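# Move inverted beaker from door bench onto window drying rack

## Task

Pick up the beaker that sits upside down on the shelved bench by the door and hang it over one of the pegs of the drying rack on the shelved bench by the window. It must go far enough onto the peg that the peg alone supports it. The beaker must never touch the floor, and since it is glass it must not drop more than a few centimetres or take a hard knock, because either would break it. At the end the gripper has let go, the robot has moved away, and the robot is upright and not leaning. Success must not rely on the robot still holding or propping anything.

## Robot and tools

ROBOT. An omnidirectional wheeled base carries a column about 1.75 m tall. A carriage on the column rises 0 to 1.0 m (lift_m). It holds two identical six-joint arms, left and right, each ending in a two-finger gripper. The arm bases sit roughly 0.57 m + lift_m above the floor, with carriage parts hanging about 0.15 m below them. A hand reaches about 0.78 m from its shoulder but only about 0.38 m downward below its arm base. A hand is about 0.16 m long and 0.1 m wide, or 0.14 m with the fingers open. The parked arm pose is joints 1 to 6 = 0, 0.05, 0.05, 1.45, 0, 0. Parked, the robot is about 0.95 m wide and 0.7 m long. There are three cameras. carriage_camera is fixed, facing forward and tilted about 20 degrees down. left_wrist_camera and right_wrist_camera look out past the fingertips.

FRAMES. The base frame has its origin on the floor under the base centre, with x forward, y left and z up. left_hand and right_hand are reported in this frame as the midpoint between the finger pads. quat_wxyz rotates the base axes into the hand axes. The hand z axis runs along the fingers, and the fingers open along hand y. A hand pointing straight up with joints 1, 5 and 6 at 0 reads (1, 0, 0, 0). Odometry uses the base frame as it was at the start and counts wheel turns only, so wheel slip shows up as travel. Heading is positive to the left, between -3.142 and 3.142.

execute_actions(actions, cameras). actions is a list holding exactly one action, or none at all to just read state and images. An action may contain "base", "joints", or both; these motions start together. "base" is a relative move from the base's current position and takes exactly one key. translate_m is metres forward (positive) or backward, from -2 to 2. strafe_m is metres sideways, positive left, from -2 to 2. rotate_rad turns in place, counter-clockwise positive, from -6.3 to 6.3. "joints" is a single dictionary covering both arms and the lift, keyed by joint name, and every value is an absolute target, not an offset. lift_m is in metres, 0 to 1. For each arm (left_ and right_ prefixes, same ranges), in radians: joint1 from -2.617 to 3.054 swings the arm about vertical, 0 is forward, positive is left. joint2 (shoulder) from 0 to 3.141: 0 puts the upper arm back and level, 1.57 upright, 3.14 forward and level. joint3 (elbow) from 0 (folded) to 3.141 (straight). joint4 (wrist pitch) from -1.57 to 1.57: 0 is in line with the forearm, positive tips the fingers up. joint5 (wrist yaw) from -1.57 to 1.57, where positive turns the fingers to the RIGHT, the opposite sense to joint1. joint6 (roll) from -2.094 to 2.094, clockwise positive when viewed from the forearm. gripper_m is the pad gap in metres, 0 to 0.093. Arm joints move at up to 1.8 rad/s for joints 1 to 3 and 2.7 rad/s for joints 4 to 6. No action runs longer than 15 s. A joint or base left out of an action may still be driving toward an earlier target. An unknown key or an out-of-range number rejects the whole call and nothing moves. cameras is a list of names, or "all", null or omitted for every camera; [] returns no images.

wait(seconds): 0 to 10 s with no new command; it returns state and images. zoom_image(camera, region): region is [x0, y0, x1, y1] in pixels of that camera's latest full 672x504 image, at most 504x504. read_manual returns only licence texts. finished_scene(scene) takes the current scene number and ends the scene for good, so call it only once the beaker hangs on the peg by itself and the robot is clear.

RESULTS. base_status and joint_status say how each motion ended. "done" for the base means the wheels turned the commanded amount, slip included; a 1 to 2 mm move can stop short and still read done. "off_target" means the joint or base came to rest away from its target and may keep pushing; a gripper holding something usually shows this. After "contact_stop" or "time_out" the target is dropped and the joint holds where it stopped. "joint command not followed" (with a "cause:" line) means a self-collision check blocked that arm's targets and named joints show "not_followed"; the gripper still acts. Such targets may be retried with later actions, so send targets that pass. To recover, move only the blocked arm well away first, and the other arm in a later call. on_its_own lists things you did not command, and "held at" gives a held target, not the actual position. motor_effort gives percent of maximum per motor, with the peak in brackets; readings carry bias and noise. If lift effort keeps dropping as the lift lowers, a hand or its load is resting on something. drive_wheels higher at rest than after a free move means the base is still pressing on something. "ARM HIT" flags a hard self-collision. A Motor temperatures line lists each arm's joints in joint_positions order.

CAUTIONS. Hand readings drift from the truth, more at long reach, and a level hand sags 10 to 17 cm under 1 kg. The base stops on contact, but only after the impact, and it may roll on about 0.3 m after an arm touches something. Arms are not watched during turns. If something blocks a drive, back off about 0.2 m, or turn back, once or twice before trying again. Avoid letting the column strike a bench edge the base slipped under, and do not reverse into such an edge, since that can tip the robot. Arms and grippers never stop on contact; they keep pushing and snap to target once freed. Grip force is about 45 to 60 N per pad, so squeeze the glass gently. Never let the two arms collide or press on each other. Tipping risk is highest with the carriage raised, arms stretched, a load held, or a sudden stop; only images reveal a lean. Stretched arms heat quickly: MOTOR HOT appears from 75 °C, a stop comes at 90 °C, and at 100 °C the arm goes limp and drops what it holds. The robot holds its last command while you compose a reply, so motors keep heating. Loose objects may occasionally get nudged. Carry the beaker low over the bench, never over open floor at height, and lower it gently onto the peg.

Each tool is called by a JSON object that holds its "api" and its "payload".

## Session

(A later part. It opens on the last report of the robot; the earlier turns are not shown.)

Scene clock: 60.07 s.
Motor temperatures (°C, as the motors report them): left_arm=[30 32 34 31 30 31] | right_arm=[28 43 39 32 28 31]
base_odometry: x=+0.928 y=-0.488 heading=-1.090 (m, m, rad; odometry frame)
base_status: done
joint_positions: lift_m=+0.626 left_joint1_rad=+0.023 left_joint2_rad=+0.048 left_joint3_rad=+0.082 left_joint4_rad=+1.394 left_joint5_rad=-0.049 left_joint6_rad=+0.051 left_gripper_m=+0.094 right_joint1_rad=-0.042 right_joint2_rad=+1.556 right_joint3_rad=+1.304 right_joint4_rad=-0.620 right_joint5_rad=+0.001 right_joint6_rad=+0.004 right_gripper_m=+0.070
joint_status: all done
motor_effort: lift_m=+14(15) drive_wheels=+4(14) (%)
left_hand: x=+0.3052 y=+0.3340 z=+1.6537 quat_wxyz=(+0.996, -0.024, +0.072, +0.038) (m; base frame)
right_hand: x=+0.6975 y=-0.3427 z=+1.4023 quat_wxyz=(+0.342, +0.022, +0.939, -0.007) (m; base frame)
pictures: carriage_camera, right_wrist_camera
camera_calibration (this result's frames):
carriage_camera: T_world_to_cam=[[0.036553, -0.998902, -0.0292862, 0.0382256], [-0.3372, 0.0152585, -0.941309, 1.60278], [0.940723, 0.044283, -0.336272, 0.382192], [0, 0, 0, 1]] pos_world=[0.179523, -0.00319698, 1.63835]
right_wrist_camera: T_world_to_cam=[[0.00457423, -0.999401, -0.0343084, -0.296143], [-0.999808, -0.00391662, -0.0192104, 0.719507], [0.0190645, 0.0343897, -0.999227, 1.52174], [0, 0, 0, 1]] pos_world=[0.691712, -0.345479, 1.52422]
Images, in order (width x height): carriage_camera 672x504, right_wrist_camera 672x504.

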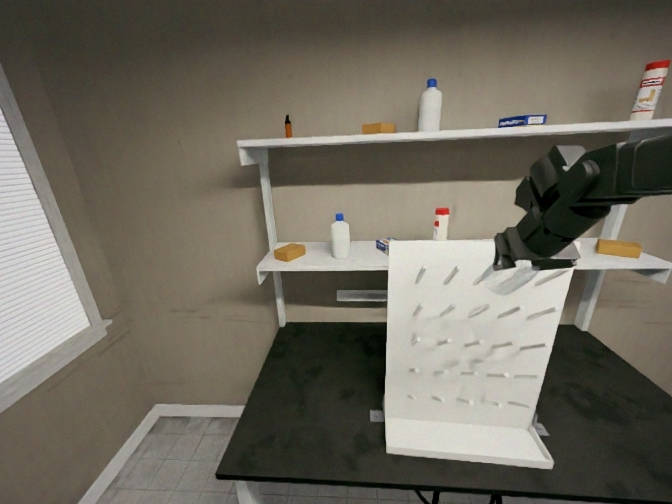

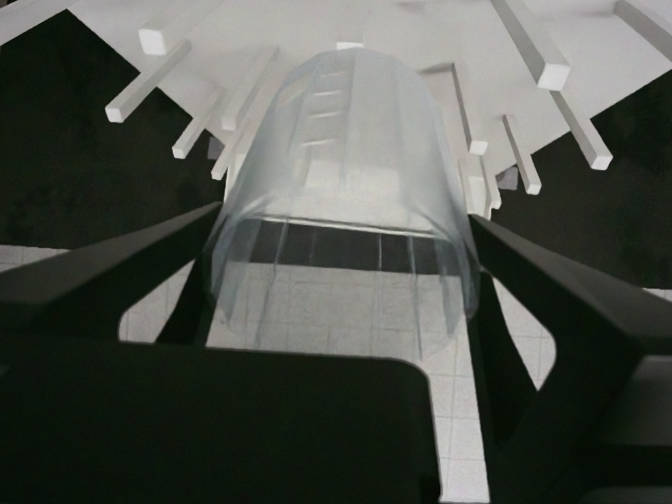

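{"api": "execute_actions", "payload": {"actions": [{"base":{"translate_m":-0.03}}], "cameras": []}}

{"api": "execute_actions", "payload": {"actions": [{"joints":{"lift_m":0.665}}], "cameras": []}}

{"api": "execute_actions", "payload": {"actions": [{"base":{"translate_m":0.02}}], "cameras": ["right_wrist_camera"]}}

Scene clock: 61.93 s.
Motor temperatures (°C, as the motors report them): left_arm=[30 32 34 31 30 31] | right_arm=[28 43 39 32 28 31]
base_odometry: x=+0.914 y=-0.462 heading=-1.090 (m, m, rad; odometry frame)
base_status: done
joint_positions: lift_m=+0.626 left_joint1_rad=+0.023 left_joint2_rad=+0.048 left_joint3_rad=+0.082 left_joint4_rad=+1.394 left_joint5_rad=-0.049 left_joint6_rad=+0.051 left_gripper_m=+0.094 right_joint1_rad=-0.042 right_joint2_rad=+1.589 right_joint3_rad=+1.304 right_joint4_rad=-0.526 right_joint5_rad=+0.001 right_joint6_rad=+0.004 right_gripper_m=+0.070
joint_status: not commanded
motor_effort: lift_m=+14(14) drive_wheels=-1(5) (%)
left_hand: x=+0.3052 y=+0.3340 z=+1.6537 quat_wxyz=(+0.996, -0.024, +0.072, +0.038) (m; base frame)
right_hand: x=+0.7170 y=-0.3435 z=+1.4042 quat_wxyz=(+0.371, +0.021, +0.928, -0.008) (m; base frame)
pictures: none
No camera images: the call's "cameras" was empty. Leave "cameras" out to get every camera's image.

Scene clock: 62.60 s.
Motor temperatures (°C, as the motors report them): left_arm=[30 32 34 31 30 31] | right_arm=[28 43 39 32 28 31]
base_odometry: x=+0.914 y=-0.462 heading=-1.090 (m, m, rad; odometry frame)
base_status: not commanded
joint_positions: lift_m=+0.665 left_joint1_rad=+0.023 left_joint2_rad=+0.048 left_joint3_rad=+0.082 left_joint4_rad=+1.394 left_joint5_rad=-0.049 left_joint6_rad=+0.051 left_gripper_m=+0.094 right_joint1_rad=-0.042 right_joint2_rad=+1.599 right_joint3_rad=+1.304 right_joint4_rad=-0.513 right_joint5_rad=+0.001 right_joint6_rad=+0.004 right_gripper_m=+0.070
joint_status: all done
motor_effort: lift_m=+19(24) drive_wheels=+3(4) (%)
left_hand: x=+0.3051 y=+0.3340 z=+1.6921 quat_wxyz=(+0.996, -0.024, +0.072, +0.038) (m; base frame)
right_hand: x=+0.7200 y=-0.3436 z=+1.4401 quat_wxyz=(+0.372, +0.021, +0.928, -0.008) (m; base frame)
pictures: none
No camera images: the call's "cameras" was empty. Leave "cameras" out to get every camera's image.

Scene clock: 63.47 s.
Motor temperatures (°C, as the motors report them): left_arm=[30 32 34 31 30 31] | right_arm=[28 43 40 33 28 31]
base_odometry: x=+0.923 y=-0.480 heading=-1.090 (m, m, rad; odometry frame)
base_status: done
joint_positions: lift_m=+0.665 left_joint1_rad=+0.023 left_joint2_rad=+0.048 left_joint3_rad=+0.082 left_joint4_rad=+1.394 left_joint5_rad=-0.049 left_joint6_rad=+0.051 left_gripper_m=+0.094 right_joint1_rad=-0.042 right_joint2_rad=+1.599 right_joint3_rad=+1.304 right_joint4_rad=-0.514 right_joint5_rad=+0.001 right_joint6_rad=+0.004 right_gripper_m=+0.070
joint_status: not commanded
motor_effort: lift_m=+19(20) drive_wheels=-1(7) (%)
left_hand: x=+0.3051 y=+0.3340 z=+1.6921 quat_wxyz=(+0.996, -0.024, +0.072, +0.038) (m; base frame)
right_hand: x=+0.7200 y=-0.3436 z=+1.4400 quat_wxyz=(+0.372, +0.021, +0.928, -0.008) (m; base frame)
pictures: right_wrist_camera
camera_calibration (this result's frames):
right_wrist_camera: T_world_to_cam=[[0.00663904, -0.999487, -0.0313353, -0.301688], [-0.996624, -0.0040493, -0.0819973, 0.83082], [0.0818284, 0.0317739, -0.99614, 1.50847], [0, 0, 0, 1]] pos_world=[0.706582, -0.346099, 1.56132]
Images, in order (width x height): right_wrist_camera 672x504.

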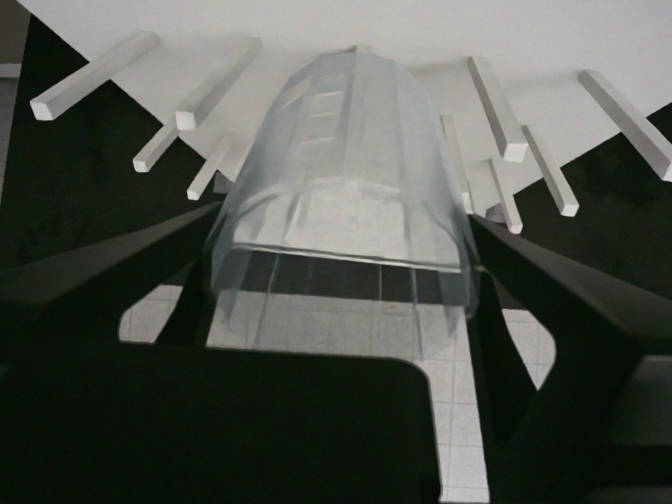

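{"api": "execute_actions", "payload": {"actions": [{"joints":{"lift_m":0.637}}], "cameras": []}}

{"api": "execute_actions", "payload": {"actions": [{"base":{"translate_m":0.02}}], "cameras": []}}

{"api": "execute_actions", "payload": {"actions": [{"joints":{"lift_m":0.614}}], "cameras": ["right_wrist_camera"]}}

Scene clock: 66.00 s.
Motor temperatures (°C, as the motors report them): left_arm=[30 32 34 31 30 31] | right_arm=[28 42 40 33 28 31]
base_odometry: x=+0.923 y=-0.480 heading=-1.090 (m, m, rad; odometry frame)
base_status: not commanded
joint_positions: lift_m=+0.637 left_joint1_rad=+0.023 left_joint2_rad=+0.048 left_joint3_rad=+0.082 left_joint4_rad=+1.394 left_joint5_rad=-0.049 left_joint6_rad=+0.051 left_gripper_m=+0.094 right_joint1_rad=-0.042 right_joint2_rad=+1.602 right_joint3_rad=+1.304 right_joint4_rad=-0.514 right_joint5_rad=+0.001 right_joint6_rad=+0.004 right_gripper_m=+0.070
joint_status: all done
motor_effort: lift_m=+15(15) drive_wheels=+0(1) (%)
left_hand: x=+0.3051 y=+0.3340 z=+1.6646 quat_wxyz=(+0.996, -0.024, +0.072, +0.038) (m; base frame)
right_hand: x=+0.7202 y=-0.3436 z=+1.4113 quat_wxyz=(+0.370, +0.021, +0.929, -0.007) (m; base frame)
pictures: none
No camera images: the call's "cameras" was empty. Leave "cameras" out to get every camera's image.

Scene clock: 66.87 s.
Motor temperatures (°C, as the motors report them): left_arm=[30 32 34 31 30 31] | right_arm=[28 42 40 33 28 31]
base_odometry: x=+0.933 y=-0.497 heading=-1.089 (m, m, rad; odometry frame)
base_status: done
joint_positions: lift_m=+0.637 left_joint1_rad=+0.023 left_joint2_rad=+0.048 left_joint3_rad=+0.082 left_joint4_rad=+1.394 left_joint5_rad=-0.049 left_joint6_rad=+0.051 left_gripper_m=+0.094 right_joint1_rad=-0.042 right_joint2_rad=+1.602 right_joint3_rad=+1.304 right_joint4_rad=-0.514 right_joint5_rad=+0.001 right_joint6_rad=+0.004 right_gripper_m=+0.070
joint_status: not commanded
motor_effort: lift_m=+16(15) drive_wheels=+3(11) (%)
left_hand: x=+0.3051 y=+0.3340 z=+1.6646 quat_wxyz=(+0.996, -0.024, +0.072, +0.038) (m; base frame)
right_hand: x=+0.7202 y=-0.3436 z=+1.4113 quat_wxyz=(+0.370, +0.021, +0.929, -0.007) (m; base frame)
pictures: none
No camera images: the call's "cameras" was empty. Leave "cameras" out to get every camera's image.

Scene clock: 67.67 s.
Motor temperatures (°C, as the motors report them): left_arm=[30 32 34 31 30 31] | right_arm=[28 42 40 33 28 31]
base_odometry: x=+0.933 y=-0.497 heading=-1.089 (m, m, rad; odometry frame)
base_status: not commanded
joint_positions: lift_m=+0.614 left_joint1_rad=+0.023 left_joint2_rad=+0.048 left_joint3_rad=+0.082 left_joint4_rad=+1.394 left_joint5_rad=-0.049 left_joint6_rad=+0.051 left_gripper_m=+0.094 right_joint1_rad=-0.042 right_joint2_rad=+1.604 right_joint3_rad=+1.304 right_joint4_rad=-0.513 right_joint5_rad=+0.001 right_joint6_rad=+0.004 right_gripper_m=+0.070
joint_status: all done
motor_effort: lift_m=+16(16) drive_wheels=-1(2) (%)
left_hand: x=+0.3051 y=+0.3340 z=+1.6417 quat_wxyz=(+0.996, -0.024, +0.072, +0.038) (m; base frame)
right_hand: x=+0.7204 y=-0.3436 z=+1.3878 quat_wxyz=(+0.370, +0.021, +0.929, -0.007) (m; base frame)
pictures: right_wrist_camera
camera_calibration (this result's frames):
right_wrist_camera: T_world_to_cam=[[0.00678181, -0.999471, -0.0317956, -0.302741], [-0.996928, -0.00427646, -0.0782114, 0.821886], [0.0780341, 0.0322283, -0.99643, 1.45969], [0, 0, 0, 1]] pos_world=[0.707508, -0.346109, 1.50913]
Images, in order (width x height): right_wrist_camera 672x504.

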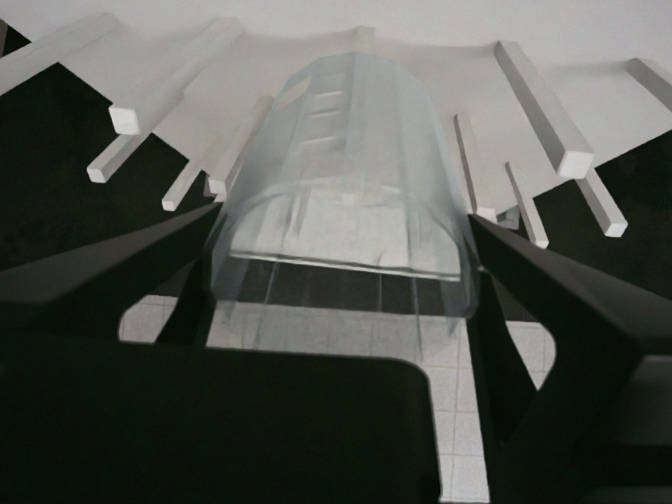

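{"api": "execute_actions", "payload": {"actions": [{"base":{"translate_m":0.02}}], "cameras": []}}

{"api": "execute_actions", "payload": {"actions": [{"joints":{"lift_m":0.594}}], "cameras": []}}

{"api": "execute_actions", "payload": {"actions": [{"base":{"translate_m":0.012},"joints":{"lift_m":0.58}}], "cameras": ["right_wrist_camera"]}}

Scene clock: 69.60 s.
Motor temperatures (°C, as the motors report them): left_arm=[30 32 34 31 30 31] | right_arm=[28 42 40 33 28 31]
base_odometry: x=+0.942 y=-0.515 heading=-1.089 (m, m, rad; odometry frame)
base_status: done
joint_positions: lift_m=+0.614 left_joint1_rad=+0.023 left_joint2_rad=+0.048 left_joint3_rad=+0.082 left_joint4_rad=+1.394 left_joint5_rad=-0.049 left_joint6_rad=+0.051 left_gripper_m=+0.094 right_joint1_rad=-0.042 right_joint2_rad=+1.604 right_joint3_rad=+1.304 right_joint4_rad=-0.513 right_joint5_rad=+0.001 right_joint6_rad=+0.004 right_gripper_m=+0.070
joint_status: not commanded
motor_effort: lift_m=+15(15) drive_wheels=-1(12) (%)
left_hand: x=+0.3051 y=+0.3340 z=+1.6417 quat_wxyz=(+0.996, -0.024, +0.072, +0.038) (m; base frame)
right_hand: x=+0.7204 y=-0.3436 z=+1.3878 quat_wxyz=(+0.370, +0.021, +0.929, -0.007) (m; base frame)
pictures: none
No camera images: the call's "cameras" was empty. Leave "cameras" out to get every camera's image.

Scene clock: 70.40 s.
Motor temperatures (°C, as the motors report them): left_arm=[30 32 34 31 30 31] | right_arm=[28 42 40 33 28 31]
base_odometry: x=+0.942 y=-0.515 heading=-1.089 (m, m, rad; odometry frame)
base_status: not commanded
joint_positions: lift_m=+0.594 left_joint1_rad=+0.023 left_joint2_rad=+0.048 left_joint3_rad=+0.082 left_joint4_rad=+1.394 left_joint5_rad=-0.049 left_joint6_rad=+0.051 left_gripper_m=+0.094 right_joint1_rad=-0.042 right_joint2_rad=+1.605 right_joint3_rad=+1.304 right_joint4_rad=-0.513 right_joint5_rad=+0.001 right_joint6_rad=+0.004 right_gripper_m=+0.070
joint_status: all done
motor_effort: lift_m=+15(16) drive_wheels=-1(2) (%)
left_hand: x=+0.3051 y=+0.3340 z=+1.6217 quat_wxyz=(+0.996, -0.024, +0.072, +0.038) (m; base frame)
right_hand: x=+0.7205 y=-0.3436 z=+1.3672 quat_wxyz=(+0.369, +0.021, +0.929, -0.007) (m; base frame)
pictures: none
No camera images: the call's "cameras" was empty. Leave "cameras" out to get every camera's image.

Scene clock: 71.13 s.
Motor temperatures (°C, as the motors report them): left_arm=[30 32 34 31 30 31] | right_arm=[28 43 40 34 28 31]
base_odometry: x=+0.948 y=-0.525 heading=-1.089 (m, m, rad; odometry frame)
base_status: done
joint_positions: lift_m=+0.580 left_joint1_rad=+0.023 left_joint2_rad=+0.048 left_joint3_rad=+0.082 left_joint4_rad=+1.395 left_joint5_rad=-0.049 left_joint6_rad=+0.051 left_gripper_m=+0.094 right_joint1_rad=-0.042 right_joint2_rad=+1.606 right_joint3_rad=+1.304 right_joint4_rad=-0.513 right_joint5_rad=+0.001 right_joint6_rad=+0.004 right_gripper_m=+0.070
joint_status: all done
motor_effort: lift_m=+15(16) drive_wheels=+2(9) (%)
left_hand: x=+0.3050 y=+0.3340 z=+1.6077 quat_wxyz=(+0.996, -0.024, +0.071, +0.038) (m; base frame)
right_hand: x=+0.7206 y=-0.3436 z=+1.3528 quat_wxyz=(+0.369, +0.021, +0.929, -0.007) (m; base frame)
pictures: right_wrist_camera
camera_calibration (this result's frames):
right_wrist_camera: T_world_to_cam=[[0.00670897, -0.999468, -0.0319063, -0.303657], [-0.997104, -0.00426911, -0.0759318, 0.816355], [0.0757552, 0.0323233, -0.996602, 1.42673], [0, 0, 0, 1]] pos_world=[0.707946, -0.346127, 1.47418]
Images, in order (width x height): right_wrist_camera 672x504.

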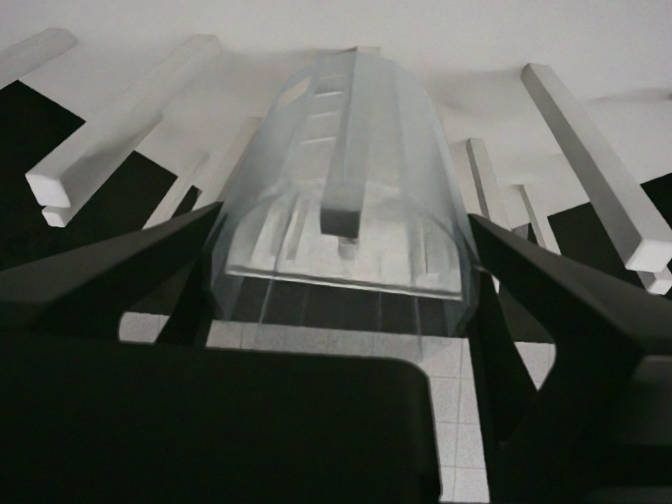

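{"api": "execute_actions", "payload": {"actions": [{"joints":{"lift_m":0.569}}], "cameras": []}}

{"api": "execute_actions", "payload": {"actions": [{"joints":{"right_gripper_m":0.088}}], "cameras": ["right_wrist_camera"]}}

{"api": "execute_actions", "payload": {"actions": [{"base":{"translate_m":-0.05},"joints":{"lift_m":0.62}}], "cameras": ["right_wrist_camera"]}}

Scene clock: 72.37 s.
Motor temperatures (°C, as the motors report them): left_arm=[30 32 34 31 30 31] | right_arm=[28 43 40 34 28 31]
base_odometry: x=+0.948 y=-0.525 heading=-1.089 (m, m, rad; odometry frame)
base_status: not commanded
joint_positions: lift_m=+0.569 left_joint1_rad=+0.023 left_joint2_rad=+0.048 left_joint3_rad=+0.082 left_joint4_rad=+1.395 left_joint5_rad=-0.049 left_joint6_rad=+0.051 left_gripper_m=+0.094 right_joint1_rad=-0.042 right_joint2_rad=+1.599 right_joint3_rad=+1.304 right_joint4_rad=-0.510 right_joint5_rad=+0.001 right_joint6_rad=+0.004 right_gripper_m=+0.070
joint_status: all done
motor_effort: lift_m=+14(15) drive_wheels=+2(3) (%)
left_hand: x=+0.3049 y=+0.3340 z=+1.5968 quat_wxyz=(+0.996, -0.024, +0.071, +0.038) (m; base frame)
right_hand: x=+0.7205 y=-0.3436 z=+1.3456 quat_wxyz=(+0.374, +0.021, +0.927, -0.008) (m; base frame)
pictures: none
No camera images: the call's "cameras" was empty. Leave "cameras" out to get every camera's image.

Scene clock: 72.93 s.
Motor temperatures (°C, as the motors report them): left_arm=[30 32 34 31 30 31] | right_arm=[28 42 40 34 28 31]
base_odometry: x=+0.948 y=-0.525 heading=-1.089 (m, m, rad; odometry frame)
base_status: not commanded
joint_positions: lift_m=+0.569 left_joint1_rad=+0.023 left_joint2_rad=+0.048 left_joint3_rad=+0.082 left_joint4_rad=+1.395 left_joint5_rad=-0.049 left_joint6_rad=+0.051 left_gripper_m=+0.094 right_joint1_rad=-0.042 right_joint2_rad=+1.599 right_joint3_rad=+1.304 right_joint4_rad=-0.507 right_joint5_rad=+0.001 right_joint6_rad=+0.004 right_gripper_m=+0.088
joint_status: all done
motor_effort: lift_m=+14(14) drive_wheels=+2(3) (%)
left_hand: x=+0.3049 y=+0.3340 z=+1.5968 quat_wxyz=(+0.996, -0.024, +0.071, +0.038) (m; base frame)
right_hand: x=+0.7211 y=-0.3436 z=+1.3462 quat_wxyz=(+0.375, +0.021, +0.927, -0.008) (m; base frame)
pictures: right_wrist_camera
camera_calibration (this result's frames):
right_wrist_camera: T_world_to_cam=[[0.0071422, -0.999486, -0.0312397, -0.305109], [-0.995968, -0.00431644, -0.0896032, 0.833963], [0.0894224, 0.0317537, -0.995487, 1.40859], [0, 0, 0, 1]] pos_world=[0.70682, -0.34608, 1.46743]
Images, in order (width x height): right_wrist_camera 672x504.

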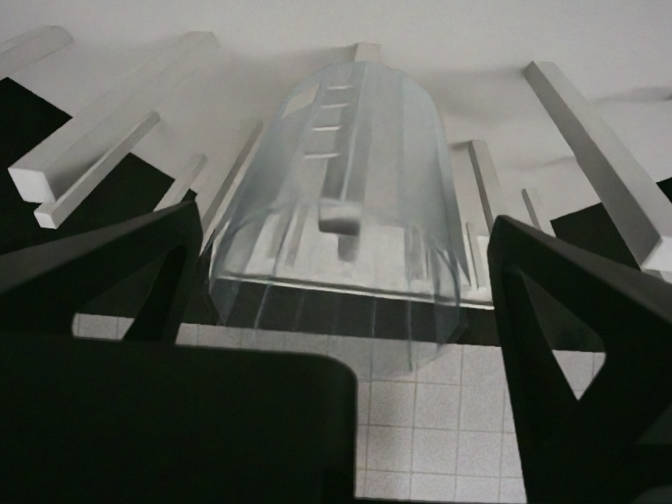

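Scene clock: 74.20 s.
Motor temperatures (°C, as the motors report them): left_arm=[30 32 34 31 30 31] | right_arm=[28 42 40 34 28 31]
base_odometry: x=+0.924 y=-0.481 heading=-1.089 (m, m, rad; odometry frame)
base_status: done
joint_positions: lift_m=+0.620 left_joint1_rad=+0.023 left_joint2_rad=+0.048 left_joint3_rad=+0.082 left_joint4_rad=+1.395 left_joint5_rad=-0.049 left_joint6_rad=+0.051 left_gripper_m=+0.094 right_joint1_rad=-0.042 right_joint2_rad=+1.599 right_joint3_rad=+1.304 right_joint4_rad=-0.493 right_joint5_rad=+0.001 right_joint6_rad=+0.004 right_gripper_m=+0.088
joint_status: all done
motor_effort: lift_m=+20(24) drive_wheels=-1(4) (%)
left_hand: x=+0.3049 y=+0.3340 z=+1.6471 quat_wxyz=(+0.996, -0.024, +0.071, +0.038) (m; base frame)
right_hand: x=+0.7235 y=-0.3437 z=+1.3984 quat_wxyz=(+0.381, +0.021, +0.924, -0.008) (m; base frame)
pictures: right_wrist_camera
camera_calibration (this result's frames):
right_wrist_camera: T_world_to_cam=[[0.00753125, -0.999503, -0.0306235, -0.304744], [-0.994762, -0.0043667, -0.102121, 0.857645], [0.101936, 0.0312322, -0.994301, 1.44947], [0, 0, 0, 1]] pos_world=[0.707695, -0.346117, 1.51946]
Images, in order (width x height): right_wrist_camera 672x504.

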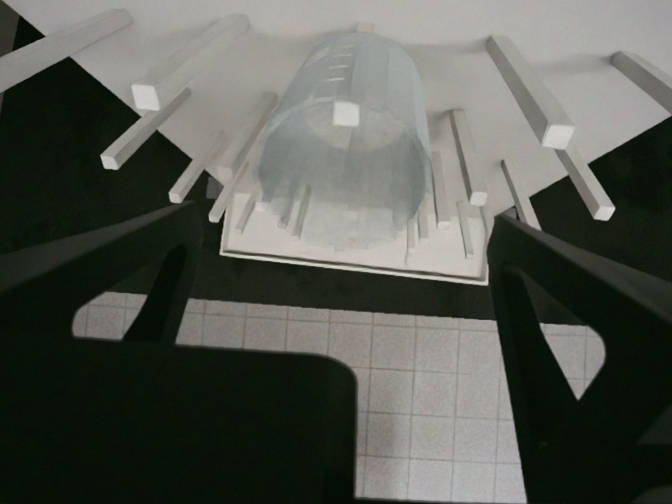

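{"api": "execute_actions", "payload": {"actions": [{"base":{"translate_m":-0.25}}], "cameras": ["carriage_camera"]}}

{"api": "finished_scene", "payload": {"scene": 1}}

Scene clock: 77.37 s.
Motor temperatures (°C, as the motors report them): left_arm=[30 32 34 31 30 31] | right_arm=[28 42 41 34 28 31]
base_odometry: x=+0.809 y=-0.260 heading=-1.089 (m, m, rad; odometry frame)
base_status: done
joint_positions: lift_m=+0.620 left_joint1_rad=+0.023 left_joint2_rad=+0.048 left_joint3_rad=+0.082 left_joint4_rad=+1.395 left_joint5_rad=-0.049 left_joint6_rad=+0.051 left_gripper_m=+0.094 right_joint1_rad=-0.042 right_joint2_rad=+1.599 right_joint3_rad=+1.304 right_joint4_rad=-0.493 right_joint5_rad=+0.001 right_joint6_rad=+0.004 right_gripper_m=+0.088
joint_status: not commanded
motor_effort: lift_m=+20(19) drive_wheels=+0(7) (%)
left_hand: x=+0.3049 y=+0.3340 z=+1.6471 quat_wxyz=(+0.996, -0.024, +0.071, +0.038) (m; base frame)
right_hand: x=+0.7235 y=-0.3437 z=+1.3984 quat_wxyz=(+0.381, +0.021, +0.924, -0.008) (m; base frame)
pictures: carriage_camera
camera_calibration (this result's frames):
carriage_camera: T_world_to_cam=[[0.036553, -0.998902, -0.0292862, 0.0380286], [-0.3372, 0.0152585, -0.941309, 1.59645], [0.940723, 0.044283, -0.336272, 0.379931], [0, 0, 0, 1]] pos_world=[0.179523, -0.00319698, 1.63163]
Images, in order (width x height): carriage_camera 672x504.

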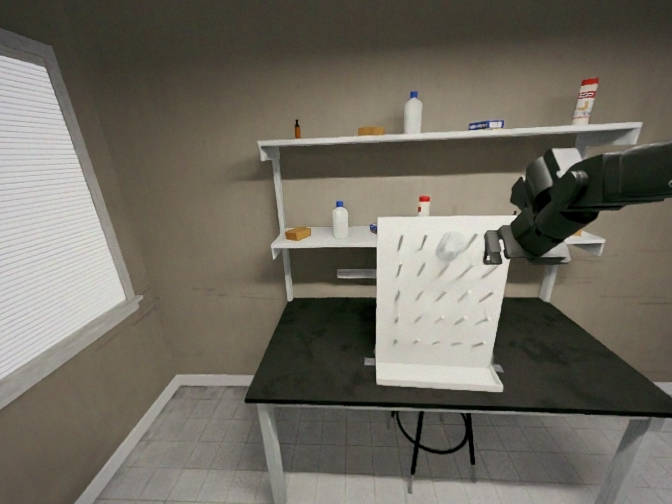

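The scene is finished: the task was done.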